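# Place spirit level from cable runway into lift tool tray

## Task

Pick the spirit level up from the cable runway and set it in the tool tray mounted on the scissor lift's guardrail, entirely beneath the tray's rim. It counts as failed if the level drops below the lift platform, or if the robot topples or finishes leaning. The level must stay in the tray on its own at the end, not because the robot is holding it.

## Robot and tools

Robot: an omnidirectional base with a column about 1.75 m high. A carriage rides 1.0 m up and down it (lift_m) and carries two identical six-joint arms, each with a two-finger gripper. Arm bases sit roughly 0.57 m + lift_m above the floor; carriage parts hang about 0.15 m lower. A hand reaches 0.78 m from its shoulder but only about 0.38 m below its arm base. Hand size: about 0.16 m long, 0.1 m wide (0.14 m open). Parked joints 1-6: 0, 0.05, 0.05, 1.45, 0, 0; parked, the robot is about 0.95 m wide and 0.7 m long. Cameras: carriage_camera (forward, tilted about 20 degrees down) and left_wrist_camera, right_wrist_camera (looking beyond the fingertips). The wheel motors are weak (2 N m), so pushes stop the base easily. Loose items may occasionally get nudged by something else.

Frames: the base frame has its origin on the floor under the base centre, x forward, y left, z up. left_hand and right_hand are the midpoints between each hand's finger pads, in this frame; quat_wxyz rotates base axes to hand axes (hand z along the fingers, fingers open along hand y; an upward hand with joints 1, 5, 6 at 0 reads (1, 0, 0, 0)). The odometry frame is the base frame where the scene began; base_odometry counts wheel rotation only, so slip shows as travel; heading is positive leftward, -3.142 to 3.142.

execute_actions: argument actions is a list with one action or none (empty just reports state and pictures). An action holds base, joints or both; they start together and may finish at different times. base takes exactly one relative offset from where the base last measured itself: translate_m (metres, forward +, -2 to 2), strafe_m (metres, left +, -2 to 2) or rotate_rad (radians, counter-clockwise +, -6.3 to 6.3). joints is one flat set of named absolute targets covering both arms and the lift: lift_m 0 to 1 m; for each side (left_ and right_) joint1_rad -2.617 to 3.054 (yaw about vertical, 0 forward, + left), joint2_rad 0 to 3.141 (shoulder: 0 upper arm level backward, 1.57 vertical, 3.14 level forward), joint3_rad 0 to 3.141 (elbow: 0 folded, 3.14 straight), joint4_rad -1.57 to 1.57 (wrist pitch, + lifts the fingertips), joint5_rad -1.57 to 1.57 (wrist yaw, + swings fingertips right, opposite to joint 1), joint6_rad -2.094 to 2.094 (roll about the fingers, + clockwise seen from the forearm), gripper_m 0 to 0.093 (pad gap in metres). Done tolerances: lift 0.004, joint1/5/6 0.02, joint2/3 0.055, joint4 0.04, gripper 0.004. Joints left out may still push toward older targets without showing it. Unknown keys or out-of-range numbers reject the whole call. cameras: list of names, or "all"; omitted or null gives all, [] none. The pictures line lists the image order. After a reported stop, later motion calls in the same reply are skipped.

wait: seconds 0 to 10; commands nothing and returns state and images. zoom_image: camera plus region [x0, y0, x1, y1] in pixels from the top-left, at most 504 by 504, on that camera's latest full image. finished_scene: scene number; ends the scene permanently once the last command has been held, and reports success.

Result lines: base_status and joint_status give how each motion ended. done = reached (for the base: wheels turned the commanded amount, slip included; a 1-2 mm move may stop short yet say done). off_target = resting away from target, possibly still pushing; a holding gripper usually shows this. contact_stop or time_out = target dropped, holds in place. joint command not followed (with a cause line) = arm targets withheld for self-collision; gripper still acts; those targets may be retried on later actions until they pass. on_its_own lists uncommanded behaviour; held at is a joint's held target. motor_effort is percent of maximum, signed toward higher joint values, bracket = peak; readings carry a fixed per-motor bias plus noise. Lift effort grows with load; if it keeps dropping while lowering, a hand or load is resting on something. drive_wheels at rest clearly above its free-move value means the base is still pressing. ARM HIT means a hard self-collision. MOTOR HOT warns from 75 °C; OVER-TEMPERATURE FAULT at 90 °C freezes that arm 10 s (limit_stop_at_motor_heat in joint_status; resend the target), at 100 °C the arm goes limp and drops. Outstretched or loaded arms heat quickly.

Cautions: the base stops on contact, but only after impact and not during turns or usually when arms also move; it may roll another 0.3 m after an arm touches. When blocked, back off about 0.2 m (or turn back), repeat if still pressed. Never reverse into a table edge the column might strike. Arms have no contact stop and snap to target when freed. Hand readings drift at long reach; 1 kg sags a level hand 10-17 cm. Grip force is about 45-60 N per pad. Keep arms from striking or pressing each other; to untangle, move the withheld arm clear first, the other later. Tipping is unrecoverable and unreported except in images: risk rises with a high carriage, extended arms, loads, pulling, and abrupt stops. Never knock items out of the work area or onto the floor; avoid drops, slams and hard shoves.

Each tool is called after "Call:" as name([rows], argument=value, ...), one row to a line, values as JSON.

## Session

Call:
execute_actions(actions=[])

Scene clock: 0.00 s.
base_odometry: x=+0.000 y=+0.000 heading=+0.000 (m, m, rad; odometry frame)
base_status: not commanded
joint_positions: lift_m=+0.303 left_joint1_rad=+0.003 left_joint2_rad=+0.069 left_joint3_rad=+0.021 left_joint4_rad=+1.465 left_joint5_rad=-0.029 left_joint6_rad=+0.026 left_gripper_m=+0.095 right_joint1_rad=-0.007 right_joint2_rad=+0.061 right_joint3_rad=+0.075 right_joint4_rad=+1.507 right_joint5_rad=-0.002 right_joint6_rad=+0.052 right_gripper_m=+0.094
joint_status: not commanded
motor_effort: lift_m=+21 drive_wheels=+4 (%)
left_hand: x=+0.3226 y=+0.3432 z=+1.3014 quat_wxyz=(+0.997, -0.013, +0.077, +0.015) (m; base frame)
right_hand: x=+0.2939 y=-0.3380 z=+1.3172 quat_wxyz=(+0.999, +0.000, +0.025, +0.023) (m; base frame)
pictures: carriage_camera, left_wrist_camera, right_wrist_camera
Images, in order (width x height): carriage_camera 896x504, left_wrist_camera 896x504, right_wrist_camera 896x504.

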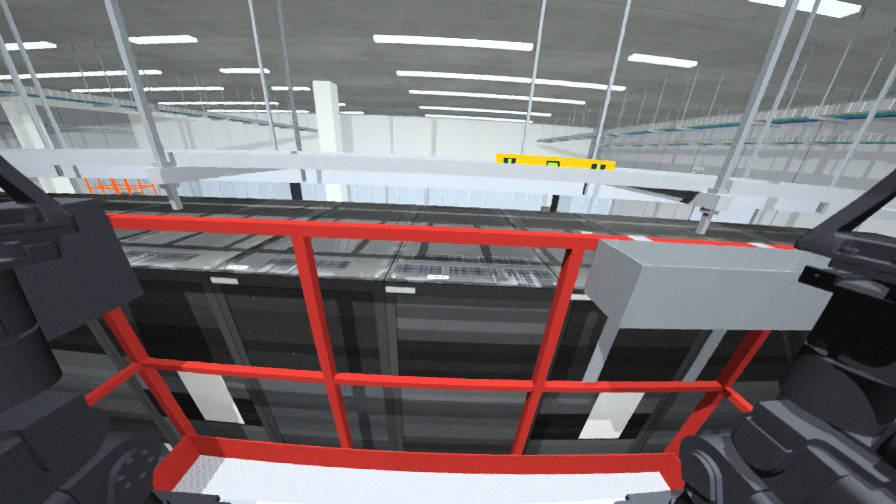

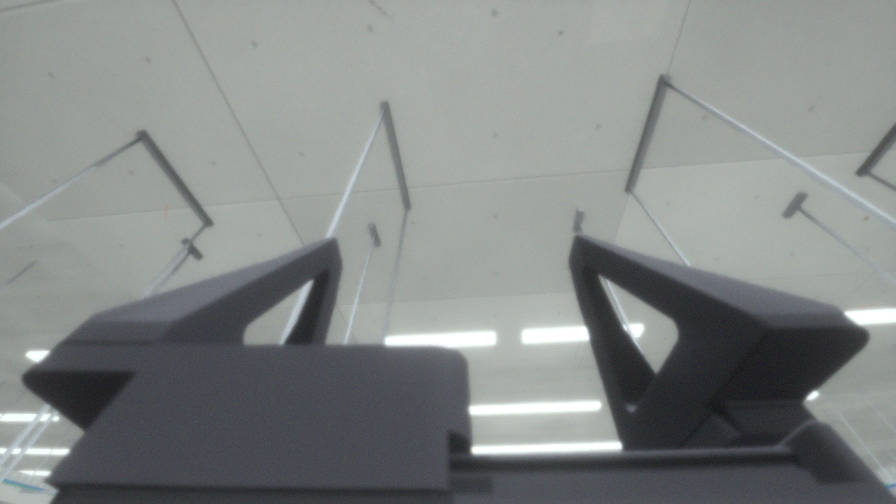

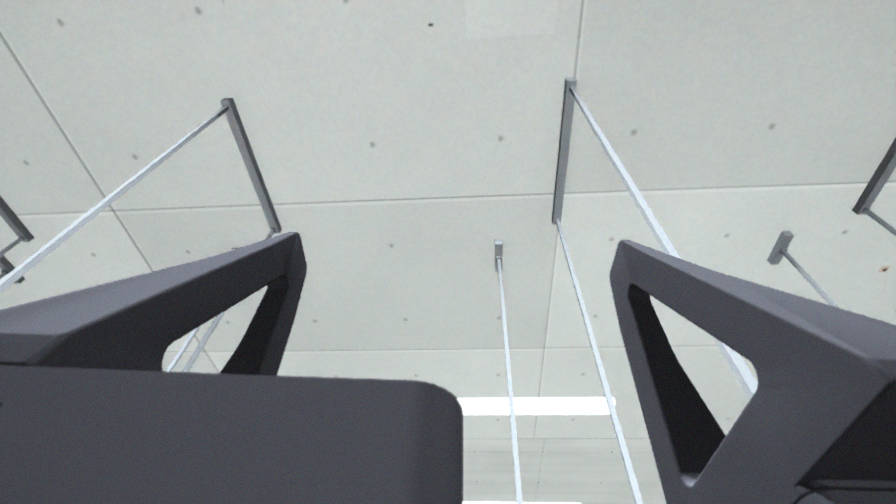

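Call:
execute_actions([
  {"joints": {"lift_m": 0.82, "right_joint1_rad": 0.0, "right_joint2_rad": 1.6, "right_joint3_rad": 1.3, "right_joint4_rad": -1.27, "right_joint5_rad": 0.0, "right_joint6_rad": 1.57}},
], cameras=["carriage_camera", "right_wrist_camera"])

Scene clock: 21.13 s.
base_odometry: x=+0.000 y=+0.000 heading=+0.000 (m, m, rad; odometry frame)
base_status: not commanded
joint_positions: lift_m=+0.820 left_joint1_rad=+0.003 left_joint2_rad=+0.069 left_joint3_rad=+0.021 left_joint4_rad=+1.465 left_joint5_rad=-0.029 left_joint6_rad=+0.026 left_gripper_m=+0.095 right_joint1_rad=-0.007 right_joint2_rad=+1.598 right_joint3_rad=+1.292 right_joint4_rad=-1.266 right_joint5_rad=-0.002 right_joint6_rad=+1.564 right_gripper_m=+0.094
joint_status: all done
motor_effort: lift_m=+21(24) drive_wheels=-1(2) (%)
left_hand: x=+0.3226 y=+0.3433 z=+1.8188 quat_wxyz=(+0.997, -0.014, +0.077, +0.015) (m; base frame)
right_hand: x=+0.5594 y=-0.3398 z=+1.5109 quat_wxyz=(-0.001, +0.707, +0.707, +0.000) (m; base frame)
pictures: carriage_camera, right_wrist_camera
Images, in order (width x height): carriage_camera 896x504, right_wrist_camera 896x504.

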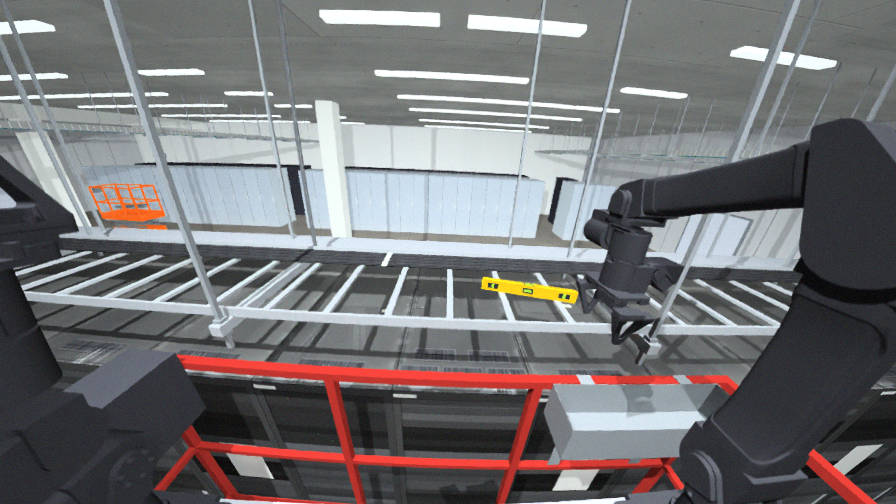

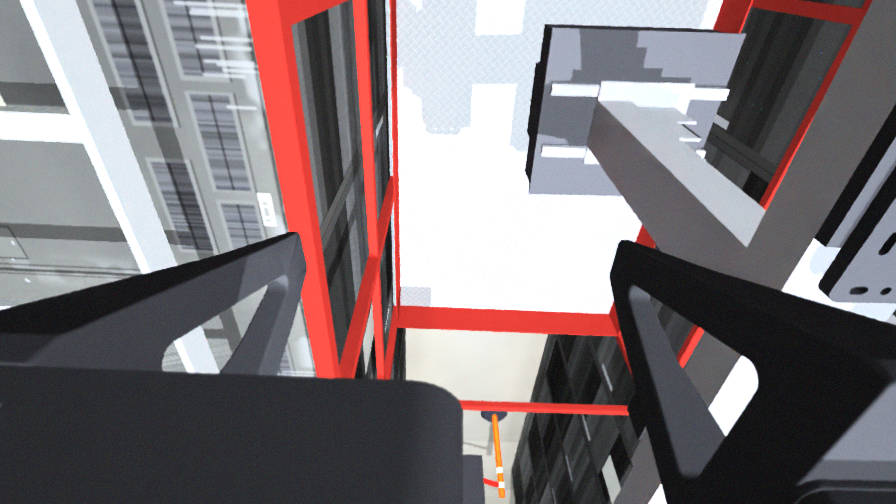

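Call:
execute_actions([
  {"base": {"translate_m": 0.3}, "joints": {"lift_m": 0.9, "right_joint1_rad": -0.06, "right_joint2_rad": 2.45, "right_joint3_rad": 1.765, "right_joint4_rad": -0.88, "right_joint6_rad": 1.81, "right_gripper_m": 0.08}},
], cameras=["carriage_camera", "right_wrist_camera"])

Scene clock: 57.23 s.
base_odometry: x=+0.300 y=+0.000 heading=+0.000 (m, m, rad; odometry frame)
base_status: done
joint_positions: lift_m=+0.900 left_joint1_rad=+0.003 left_joint2_rad=+0.069 left_joint3_rad=+0.021 left_joint4_rad=+1.465 left_joint5_rad=-0.029 left_joint6_rad=+0.026 left_gripper_m=+0.095 right_joint1_rad=-0.055 right_joint2_rad=+2.456 right_joint3_rad=+1.760 right_joint4_rad=-0.879 right_joint5_rad=-0.002 right_joint6_rad=+1.803 right_gripper_m=+0.080
joint_status: all done
motor_effort: lift_m=+20(25) drive_wheels=-3(45) (%)
left_hand: x=+0.3226 y=+0.3433 z=+1.8989 quat_wxyz=(+0.997, -0.014, +0.077, +0.015) (m; base frame)
right_hand: x=+0.7300 y=-0.3625 z=+1.3999 quat_wxyz=(-0.002, +0.801, +0.599, -0.001) (m; base frame)
pictures: carriage_camera, right_wrist_camera
Images, in order (width x height): carriage_camera 896x504, right_wrist_camera 896x504.

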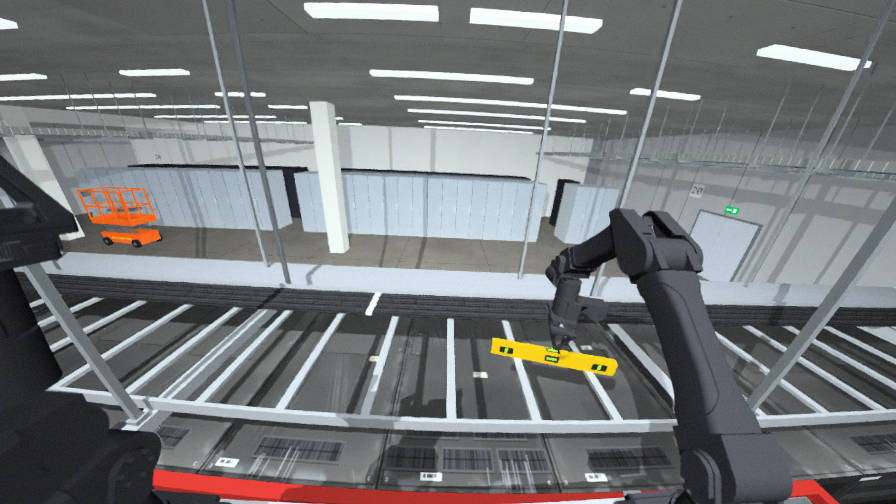

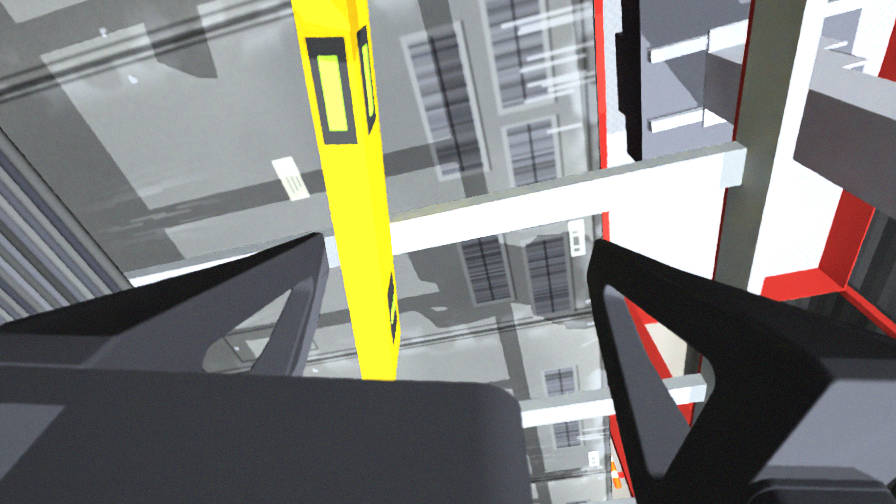

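Call:
zoom_image(camera="right_wrist_camera", region=[540, 0, 780, 200])

Region (540, 0, 780, 200) of right_wrist_camera's 896x504 image, scaled by 2.100, with more detail than that image has.

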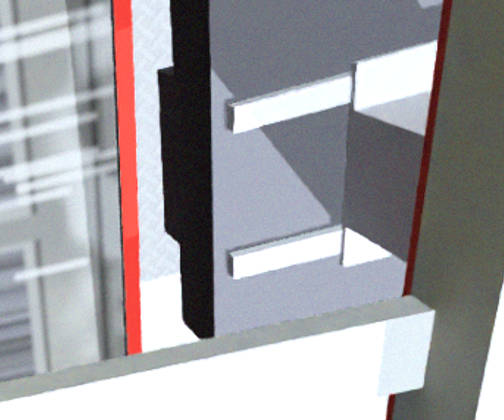

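Call:
execute_actions([
  {"base": {"translate_m": 0.03}, "joints": {"lift_m": 0.835, "right_joint1_rad": -0.145, "right_joint2_rad": 2.525, "right_joint3_rad": 1.91, "right_joint4_rad": -0.95, "right_joint6_rad": 1.7}},
], cameras=["carriage_camera", "right_wrist_camera"])

Scene clock: 99.17 s.
base_odometry: x=+0.330 y=+0.000 heading=+0.000 (m, m, rad; odometry frame)
base_status: done
joint_positions: lift_m=+0.835 left_joint1_rad=+0.003 left_joint2_rad=+0.069 left_joint3_rad=+0.021 left_joint4_rad=+1.465 left_joint5_rad=-0.029 left_joint6_rad=+0.026 left_gripper_m=+0.095 right_joint1_rad=-0.152 right_joint2_rad=+2.526 right_joint3_rad=+1.895 right_joint4_rad=-0.945 right_joint5_rad=-0.002 right_joint6_rad=+1.705 right_gripper_m=+0.080
joint_status: all done
motor_effort: lift_m=+21(21) drive_wheels=+2(49) (%)
left_hand: x=+0.3227 y=+0.3433 z=+1.8338 quat_wxyz=(+0.997, -0.014, +0.077, +0.015) (m; base frame)
right_hand: x=+0.7430 y=-0.4085 z=+1.3348 quat_wxyz=(-0.003, +0.801, +0.599, -0.001) (m; base frame)
pictures: carriage_camera, right_wrist_camera
Images, in order (width x height): carriage_camera 896x504, right_wrist_camera 896x504.

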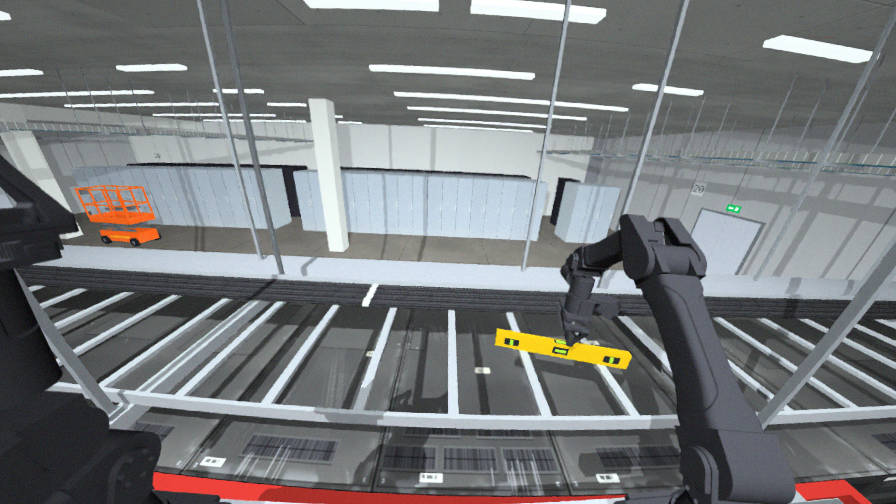

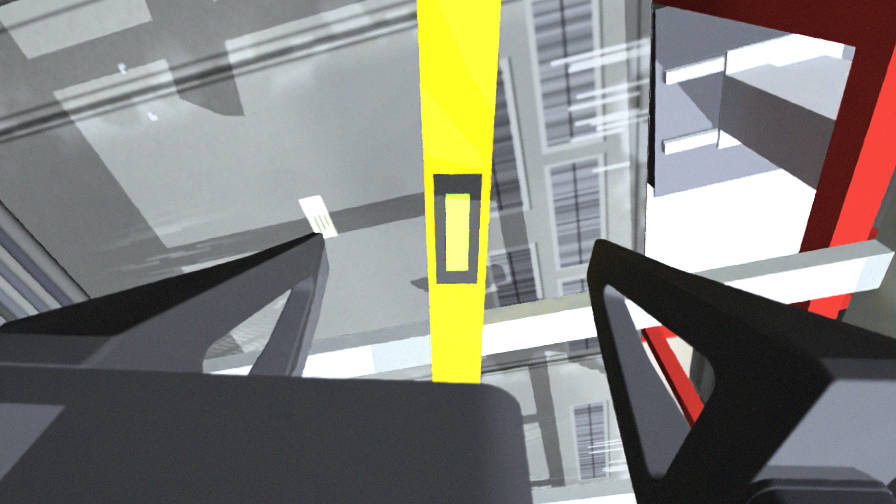

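Call:
execute_actions([
  {"joints": {"lift_m": 0.772}},
], cameras=["carriage_camera", "right_wrist_camera"])

Scene clock: 105.10 s.
base_odometry: x=+0.330 y=+0.000 heading=+0.000 (m, m, rad; odometry frame)
base_status: not commanded
joint_positions: lift_m=+0.772 left_joint1_rad=+0.003 left_joint2_rad=+0.069 left_joint3_rad=+0.021 left_joint4_rad=+1.465 left_joint5_rad=-0.029 left_joint6_rad=+0.026 left_gripper_m=+0.095 right_joint1_rad=-0.152 right_joint2_rad=+2.525 right_joint3_rad=+1.898 right_joint4_rad=-0.948 right_joint5_rad=-0.002 right_joint6_rad=+1.705 right_gripper_m=+0.080
joint_status: all done
motor_effort: lift_m=+21(21) drive_wheels=+2(2) (%)
left_hand: x=+0.3227 y=+0.3433 z=+1.7708 quat_wxyz=(+0.997, -0.014, +0.077, +0.015) (m; base frame)
right_hand: x=+0.7435 y=-0.4086 z=+1.2733 quat_wxyz=(-0.002, +0.801, +0.599, -0.001) (m; base frame)
pictures: carriage_camera, right_wrist_camera
Images, in order (width x height): carriage_camera 896x504, right_wrist_camera 896x504.

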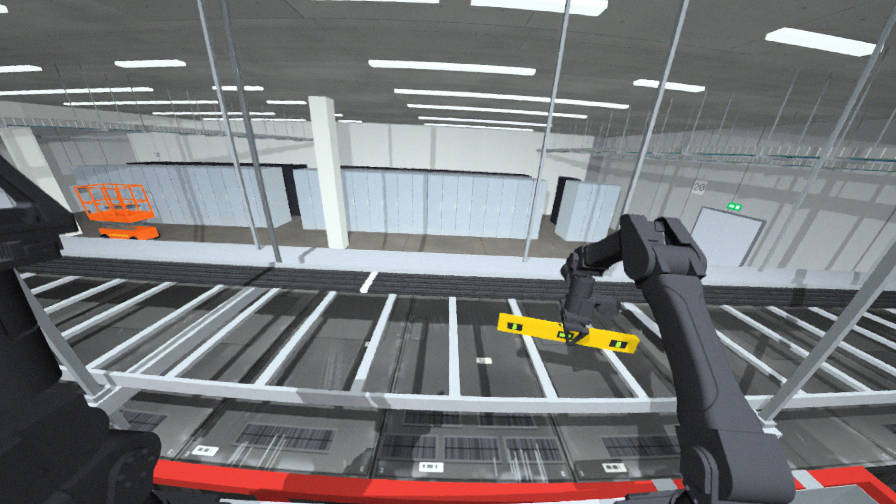

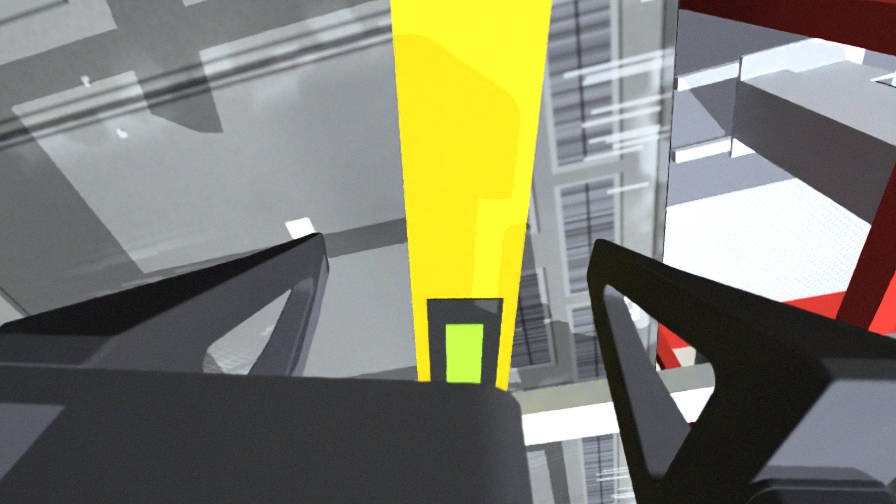

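Call:
execute_actions([
  {"joints": {"right_gripper_m": 0.0}},
], cameras=["right_wrist_camera"])

Scene clock: 111.47 s.
base_odometry: x=+0.330 y=+0.000 heading=+0.000 (m, m, rad; odometry frame)
base_status: not commanded
joint_positions: lift_m=+0.772 left_joint1_rad=+0.003 left_joint2_rad=+0.069 left_joint3_rad=+0.021 left_joint4_rad=+1.465 left_joint5_rad=-0.029 left_joint6_rad=+0.026 left_gripper_m=+0.095 right_joint1_rad=-0.152 right_joint2_rad=+2.525 right_joint3_rad=+1.898 right_joint4_rad=-0.950 right_joint5_rad=-0.002 right_joint6_rad=+1.704 right_gripper_m=+0.021
joint_status: right_gripper_m off_target (ended at +0.021, target +0.000)
motor_effort: lift_m=+22(21) drive_wheels=+2(1) (%)
left_hand: x=+0.3227 y=+0.3433 z=+1.7708 quat_wxyz=(+0.997, -0.014, +0.077, +0.015) (m; base frame)
right_hand: x=+0.7432 y=-0.4085 z=+1.2733 quat_wxyz=(-0.003, +0.800, +0.600, -0.001) (m; base frame)
pictures: right_wrist_camera
Images, in order (width x height): right_wrist_camera 896x504.

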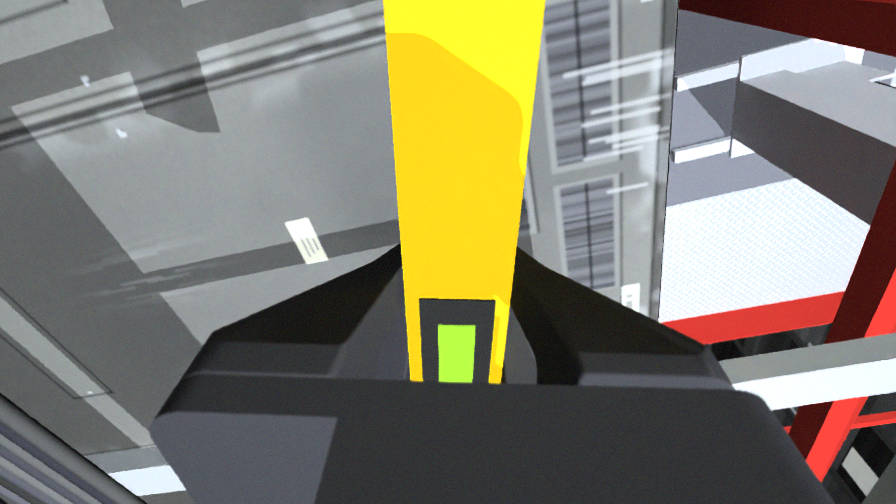

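Call:
execute_actions([
  {"joints": {"lift_m": 0.86}},
], cameras=["carriage_camera"])

Scene clock: 122.43 s.
base_odometry: x=+0.330 y=+0.000 heading=+0.000 (m, m, rad; odometry frame)
base_status: not commanded
joint_positions: lift_m=+0.860 left_joint1_rad=+0.003 left_joint2_rad=+0.069 left_joint3_rad=+0.021 left_joint4_rad=+1.465 left_joint5_rad=-0.029 left_joint6_rad=+0.026 left_gripper_m=+0.095 right_joint1_rad=-0.152 right_joint2_rad=+2.530 right_joint3_rad=+1.898 right_joint4_rad=-0.948 right_joint5_rad=-0.002 right_joint6_rad=+1.704 right_gripper_m=+0.021
joint_status: all done
motor_effort: lift_m=+21(27) drive_wheels=+2(2) (%)
left_hand: x=+0.3227 y=+0.3433 z=+1.8588 quat_wxyz=(+0.997, -0.014, +0.077, +0.015) (m; base frame)
right_hand: x=+0.7427 y=-0.4084 z=+1.3589 quat_wxyz=(-0.004, +0.800, +0.600, -0.002) (m; base frame)
pictures: carriage_camera
Images, in order (width x height): carriage_camera 896x504.

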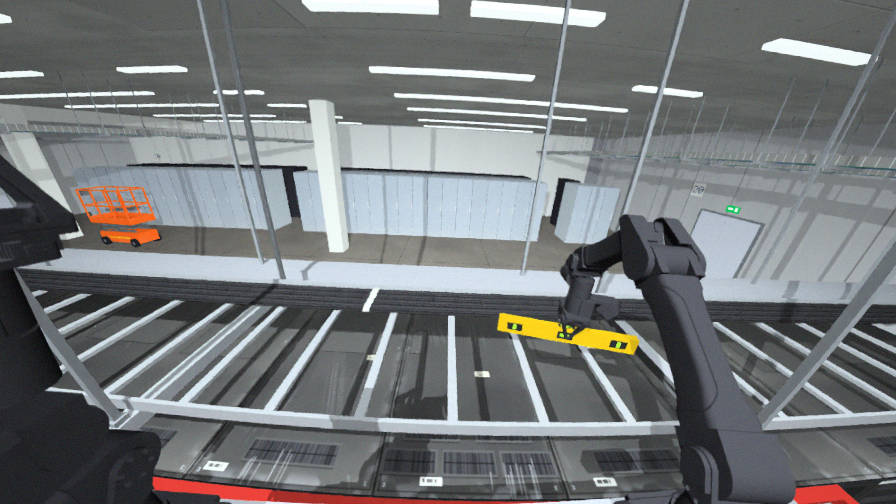

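Call:
execute_actions([
  {"base": {"translate_m": -0.29}, "joints": {"right_joint1_rad": 0.0, "right_joint2_rad": 1.81, "right_joint3_rad": 1.225, "right_joint4_rad": -0.985, "right_joint6_rad": 1.6}},
], cameras=["carriage_camera"])

Scene clock: 133.87 s.
base_odometry: x=+0.040 y=+0.000 heading=+0.000 (m, m, rad; odometry frame)
base_status: done
joint_positions: lift_m=+0.860 left_joint1_rad=+0.003 left_joint2_rad=+0.069 left_joint3_rad=+0.021 left_joint4_rad=+1.465 left_joint5_rad=-0.029 left_joint6_rad=+0.026 left_gripper_m=+0.095 right_joint1_rad=+0.006 right_joint2_rad=+1.829 right_joint3_rad=+1.236 right_joint4_rad=-0.983 right_joint5_rad=-0.003 right_joint6_rad=+1.605 right_gripper_m=+0.021
joint_status: all done
motor_effort: lift_m=+21(21) drive_wheels=-4(51) (%)
left_hand: x=+0.3226 y=+0.3433 z=+1.8588 quat_wxyz=(+0.997, -0.014, +0.077, +0.015) (m; base frame)
right_hand: x=+0.6035 y=-0.3357 z=+1.4717 quat_wxyz=(-0.003, +0.717, +0.697, -0.001) (m; base frame)
pictures: carriage_camera
Images, in order (width x height): carriage_camera 896x504.

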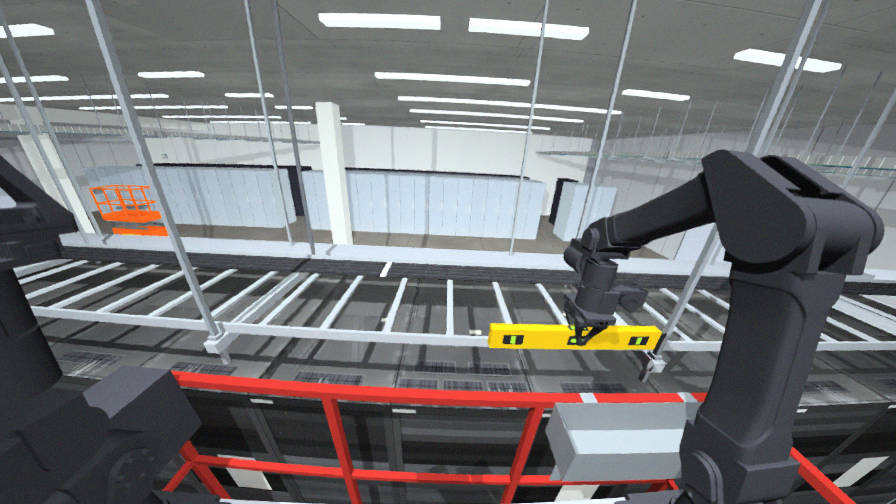

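Call:
execute_actions([
  {"base": {"strafe_m": -0.33}, "joints": {"lift_m": 0.575}},
], cameras=["carriage_camera", "right_wrist_camera"])

Scene clock: 140.20 s.
base_odometry: x=+0.040 y=-0.330 heading=+0.000 (m, m, rad; odometry frame)
base_status: done
joint_positions: lift_m=+0.575 left_joint1_rad=+0.003 left_joint2_rad=+0.069 left_joint3_rad=+0.021 left_joint4_rad=+1.465 left_joint5_rad=-0.029 left_joint6_rad=+0.026 left_gripper_m=+0.095 right_joint1_rad=+0.005 right_joint2_rad=+1.818 right_joint3_rad=+1.231 right_joint4_rad=-0.983 right_joint5_rad=-0.002 right_joint6_rad=+1.605 right_gripper_m=+0.021
joint_status: all done
motor_effort: lift_m=+21(22) drive_wheels=-7(35) (%)
left_hand: x=+0.3226 y=+0.3432 z=+1.5738 quat_wxyz=(+0.997, -0.013, +0.077, +0.015) (m; base frame)
right_hand: x=+0.6028 y=-0.3361 z=+1.1888 quat_wxyz=(-0.001, +0.717, +0.697, +0.001) (m; base frame)
pictures: carriage_camera, right_wrist_camera
Images, in order (width x height): carriage_camera 896x504, right_wrist_camera 896x504.

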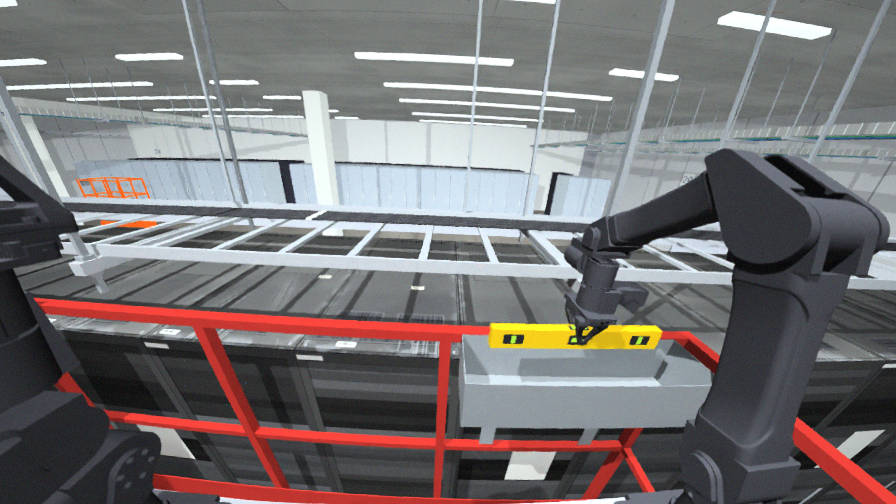

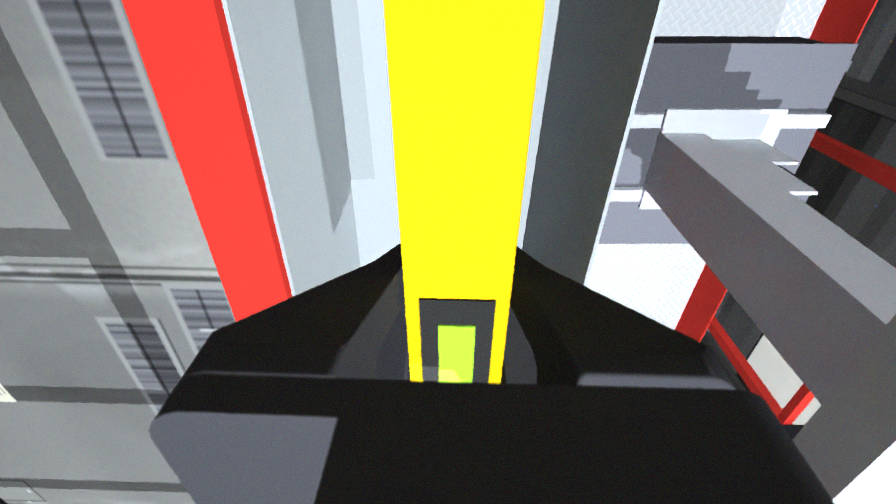

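Call:
execute_actions([
  {"joints": {"lift_m": 0.395}},
], cameras=["carriage_camera", "right_wrist_camera"])

Scene clock: 147.90 s.
base_odometry: x=+0.040 y=-0.330 heading=+0.000 (m, m, rad; odometry frame)
base_status: not commanded
joint_positions: lift_m=+0.395 left_joint1_rad=+0.003 left_joint2_rad=+0.069 left_joint3_rad=+0.021 left_joint4_rad=+1.465 left_joint5_rad=-0.029 left_joint6_rad=+0.026 left_gripper_m=+0.095 right_joint1_rad=+0.005 right_joint2_rad=+1.817 right_joint3_rad=+1.231 right_joint4_rad=-0.983 right_joint5_rad=-0.002 right_joint6_rad=+1.605 right_gripper_m=+0.021
joint_status: all done
motor_effort: lift_m=+21(22) drive_wheels=-5(5) (%)
left_hand: x=+0.3226 y=+0.3432 z=+1.3938 quat_wxyz=(+0.997, -0.013, +0.077, +0.015) (m; base frame)
right_hand: x=+0.6029 y=-0.3361 z=+1.0091 quat_wxyz=(+0.000, +0.717, +0.697, +0.001) (m; base frame)
pictures: carriage_camera, right_wrist_camera
Images, in order (width x height): carriage_camera 896x504, right_wrist_camera 896x504.

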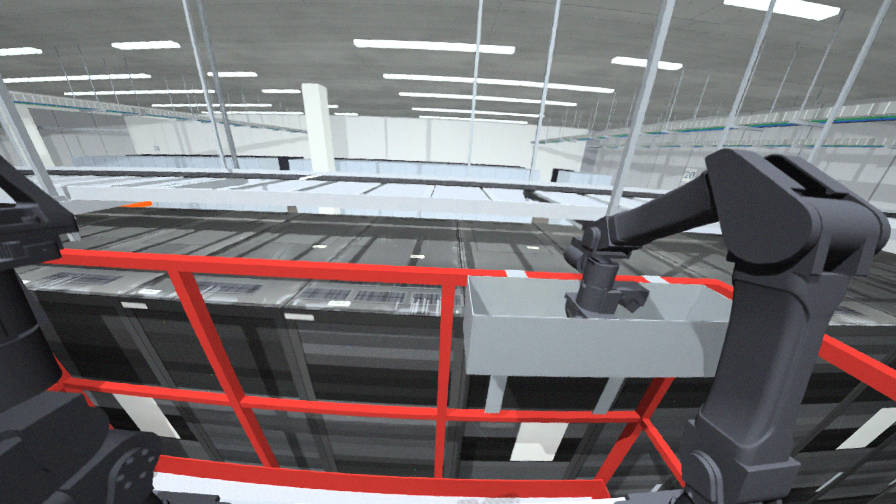

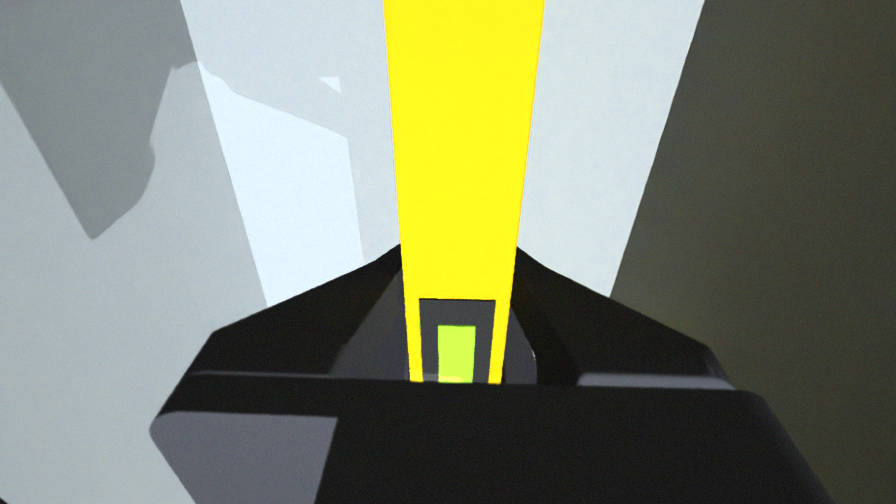

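Call:
execute_actions([
  {"joints": {"lift_m": 0.369}},
], cameras=["right_wrist_camera"])

Scene clock: 153.93 s.
base_odometry: x=+0.040 y=-0.330 heading=+0.000 (m, m, rad; odometry frame)
base_status: not commanded
joint_positions: lift_m=+0.369 left_joint1_rad=+0.003 left_joint2_rad=+0.069 left_joint3_rad=+0.021 left_joint4_rad=+1.465 left_joint5_rad=-0.029 left_joint6_rad=+0.026 left_gripper_m=+0.095 right_joint1_rad=+0.005 right_joint2_rad=+1.807 right_joint3_rad=+1.231 right_joint4_rad=-0.982 right_joint5_rad=-0.001 right_joint6_rad=+1.605 right_gripper_m=+0.021
joint_status: all done
motor_effort: lift_m=+20(20) drive_wheels=-3(6) (%)
left_hand: x=+0.3226 y=+0.3432 z=+1.3679 quat_wxyz=(+0.997, -0.013, +0.077, +0.015) (m; base frame)
right_hand: x=+0.6040 y=-0.3363 z=+0.9863 quat_wxyz=(+0.004, +0.717, +0.697, +0.005) (m; base frame)
pictures: right_wrist_camera
Images, in order (width x height): right_wrist_camera 896x504.

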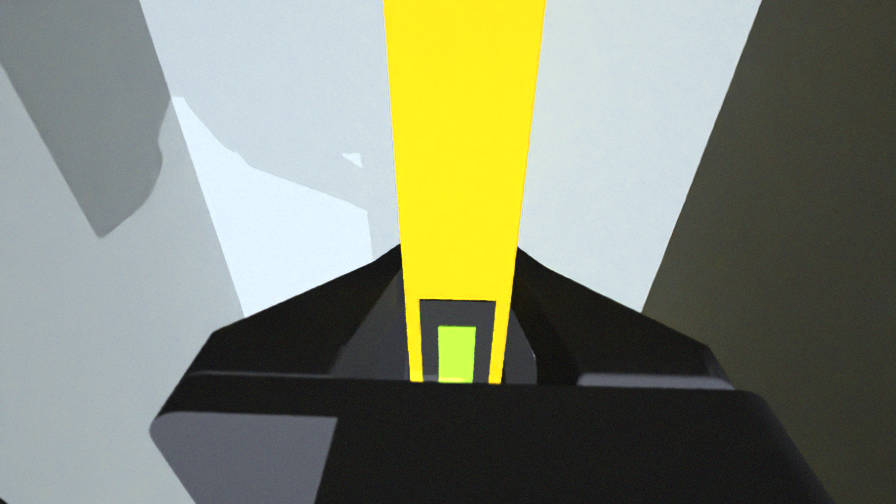

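The hand's z is lagging the lift, so the level is touching the tray floor. I'll release it and withdraw.

Call:
execute_actions([
  {"joints": {"right_gripper_m": 0.05}},
], cameras=["right_wrist_camera"])

Call:
execute_actions([
  {"joints": {"lift_m": 0.56}},
], cameras=["carriage_camera", "right_wrist_camera"])

Scene clock: 167.30 s.
base_odometry: x=+0.040 y=-0.330 heading=+0.000 (m, m, rad; odometry frame)
base_status: not commanded
joint_positions: lift_m=+0.369 left_joint1_rad=+0.003 left_joint2_rad=+0.069 left_joint3_rad=+0.021 left_joint4_rad=+1.465 left_joint5_rad=-0.029 left_joint6_rad=+0.026 left_gripper_m=+0.095 right_joint1_rad=+0.005 right_joint2_rad=+1.807 right_joint3_rad=+1.231 right_joint4_rad=-0.982 right_joint5_rad=-0.001 right_joint6_rad=+1.605 right_gripper_m=+0.050
joint_status: all done
motor_effort: lift_m=+21(21) drive_wheels=-4(3) (%)
left_hand: x=+0.3226 y=+0.3432 z=+1.3679 quat_wxyz=(+0.997, -0.013, +0.077, +0.015) (m; base frame)
right_hand: x=+0.6039 y=-0.3363 z=+0.9863 quat_wxyz=(+0.004, +0.717, +0.697, +0.005) (m; base frame)
pictures: right_wrist_camera
Images, in order (width x height): right_wrist_camera 896x504.

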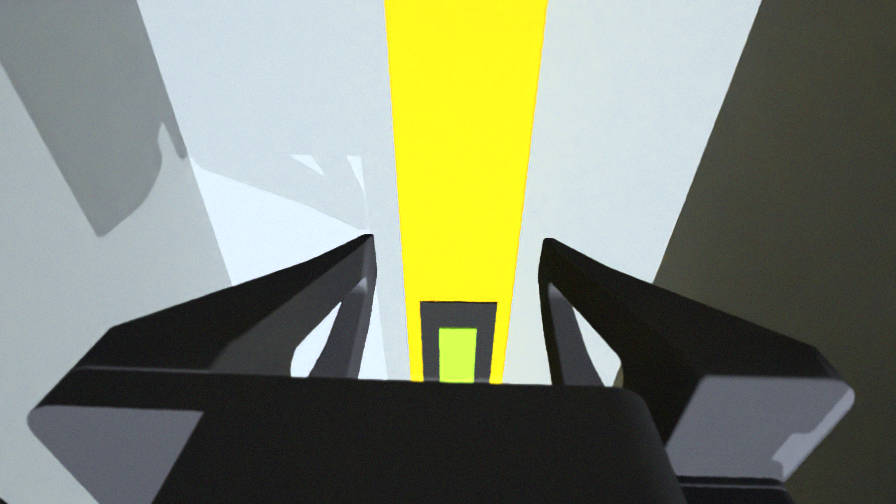

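Scene clock: 168.60 s.
base_odometry: x=+0.040 y=-0.330 heading=+0.000 (m, m, rad; odometry frame)
base_status: not commanded
joint_positions: lift_m=+0.560 left_joint1_rad=+0.003 left_joint2_rad=+0.069 left_joint3_rad=+0.021 left_joint4_rad=+1.465 left_joint5_rad=-0.029 left_joint6_rad=+0.026 left_gripper_m=+0.095 right_joint1_rad=+0.005 right_joint2_rad=+1.807 right_joint3_rad=+1.231 right_joint4_rad=-0.983 right_joint5_rad=-0.001 right_joint6_rad=+1.605 right_gripper_m=+0.050
joint_status: all done
motor_effort: lift_m=+20(24) drive_wheels=-3(3) (%)
left_hand: x=+0.3226 y=+0.3432 z=+1.5588 quat_wxyz=(+0.997, -0.013, +0.077, +0.015) (m; base frame)
right_hand: x=+0.6037 y=-0.3363 z=+1.1771 quat_wxyz=(+0.004, +0.717, +0.697, +0.005) (m; base frame)
pictures: carriage_camera, right_wrist_camera
Images, in order (width x height): carriage_camera 896x504, right_wrist_camera 896x504.

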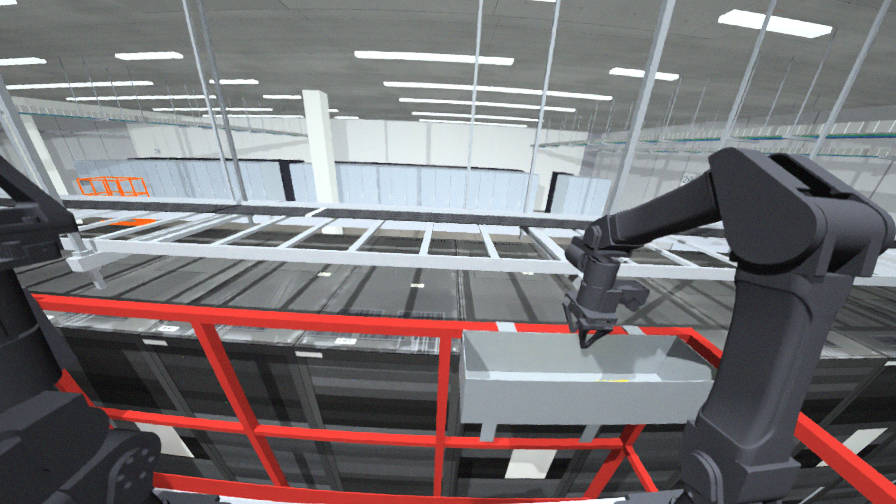

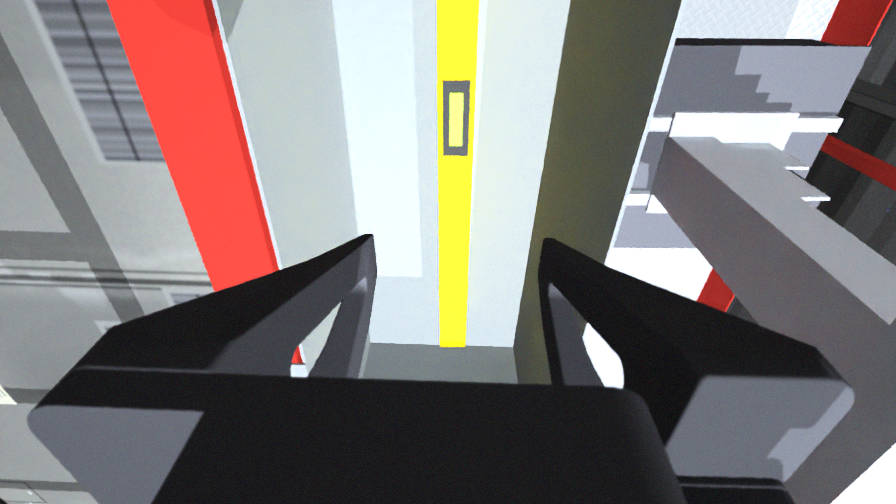

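The level is sitting on the tray floor, below the rim, and the hand is clear.

Call:
finished_scene(scene=2)

The scene is finished: the task was done.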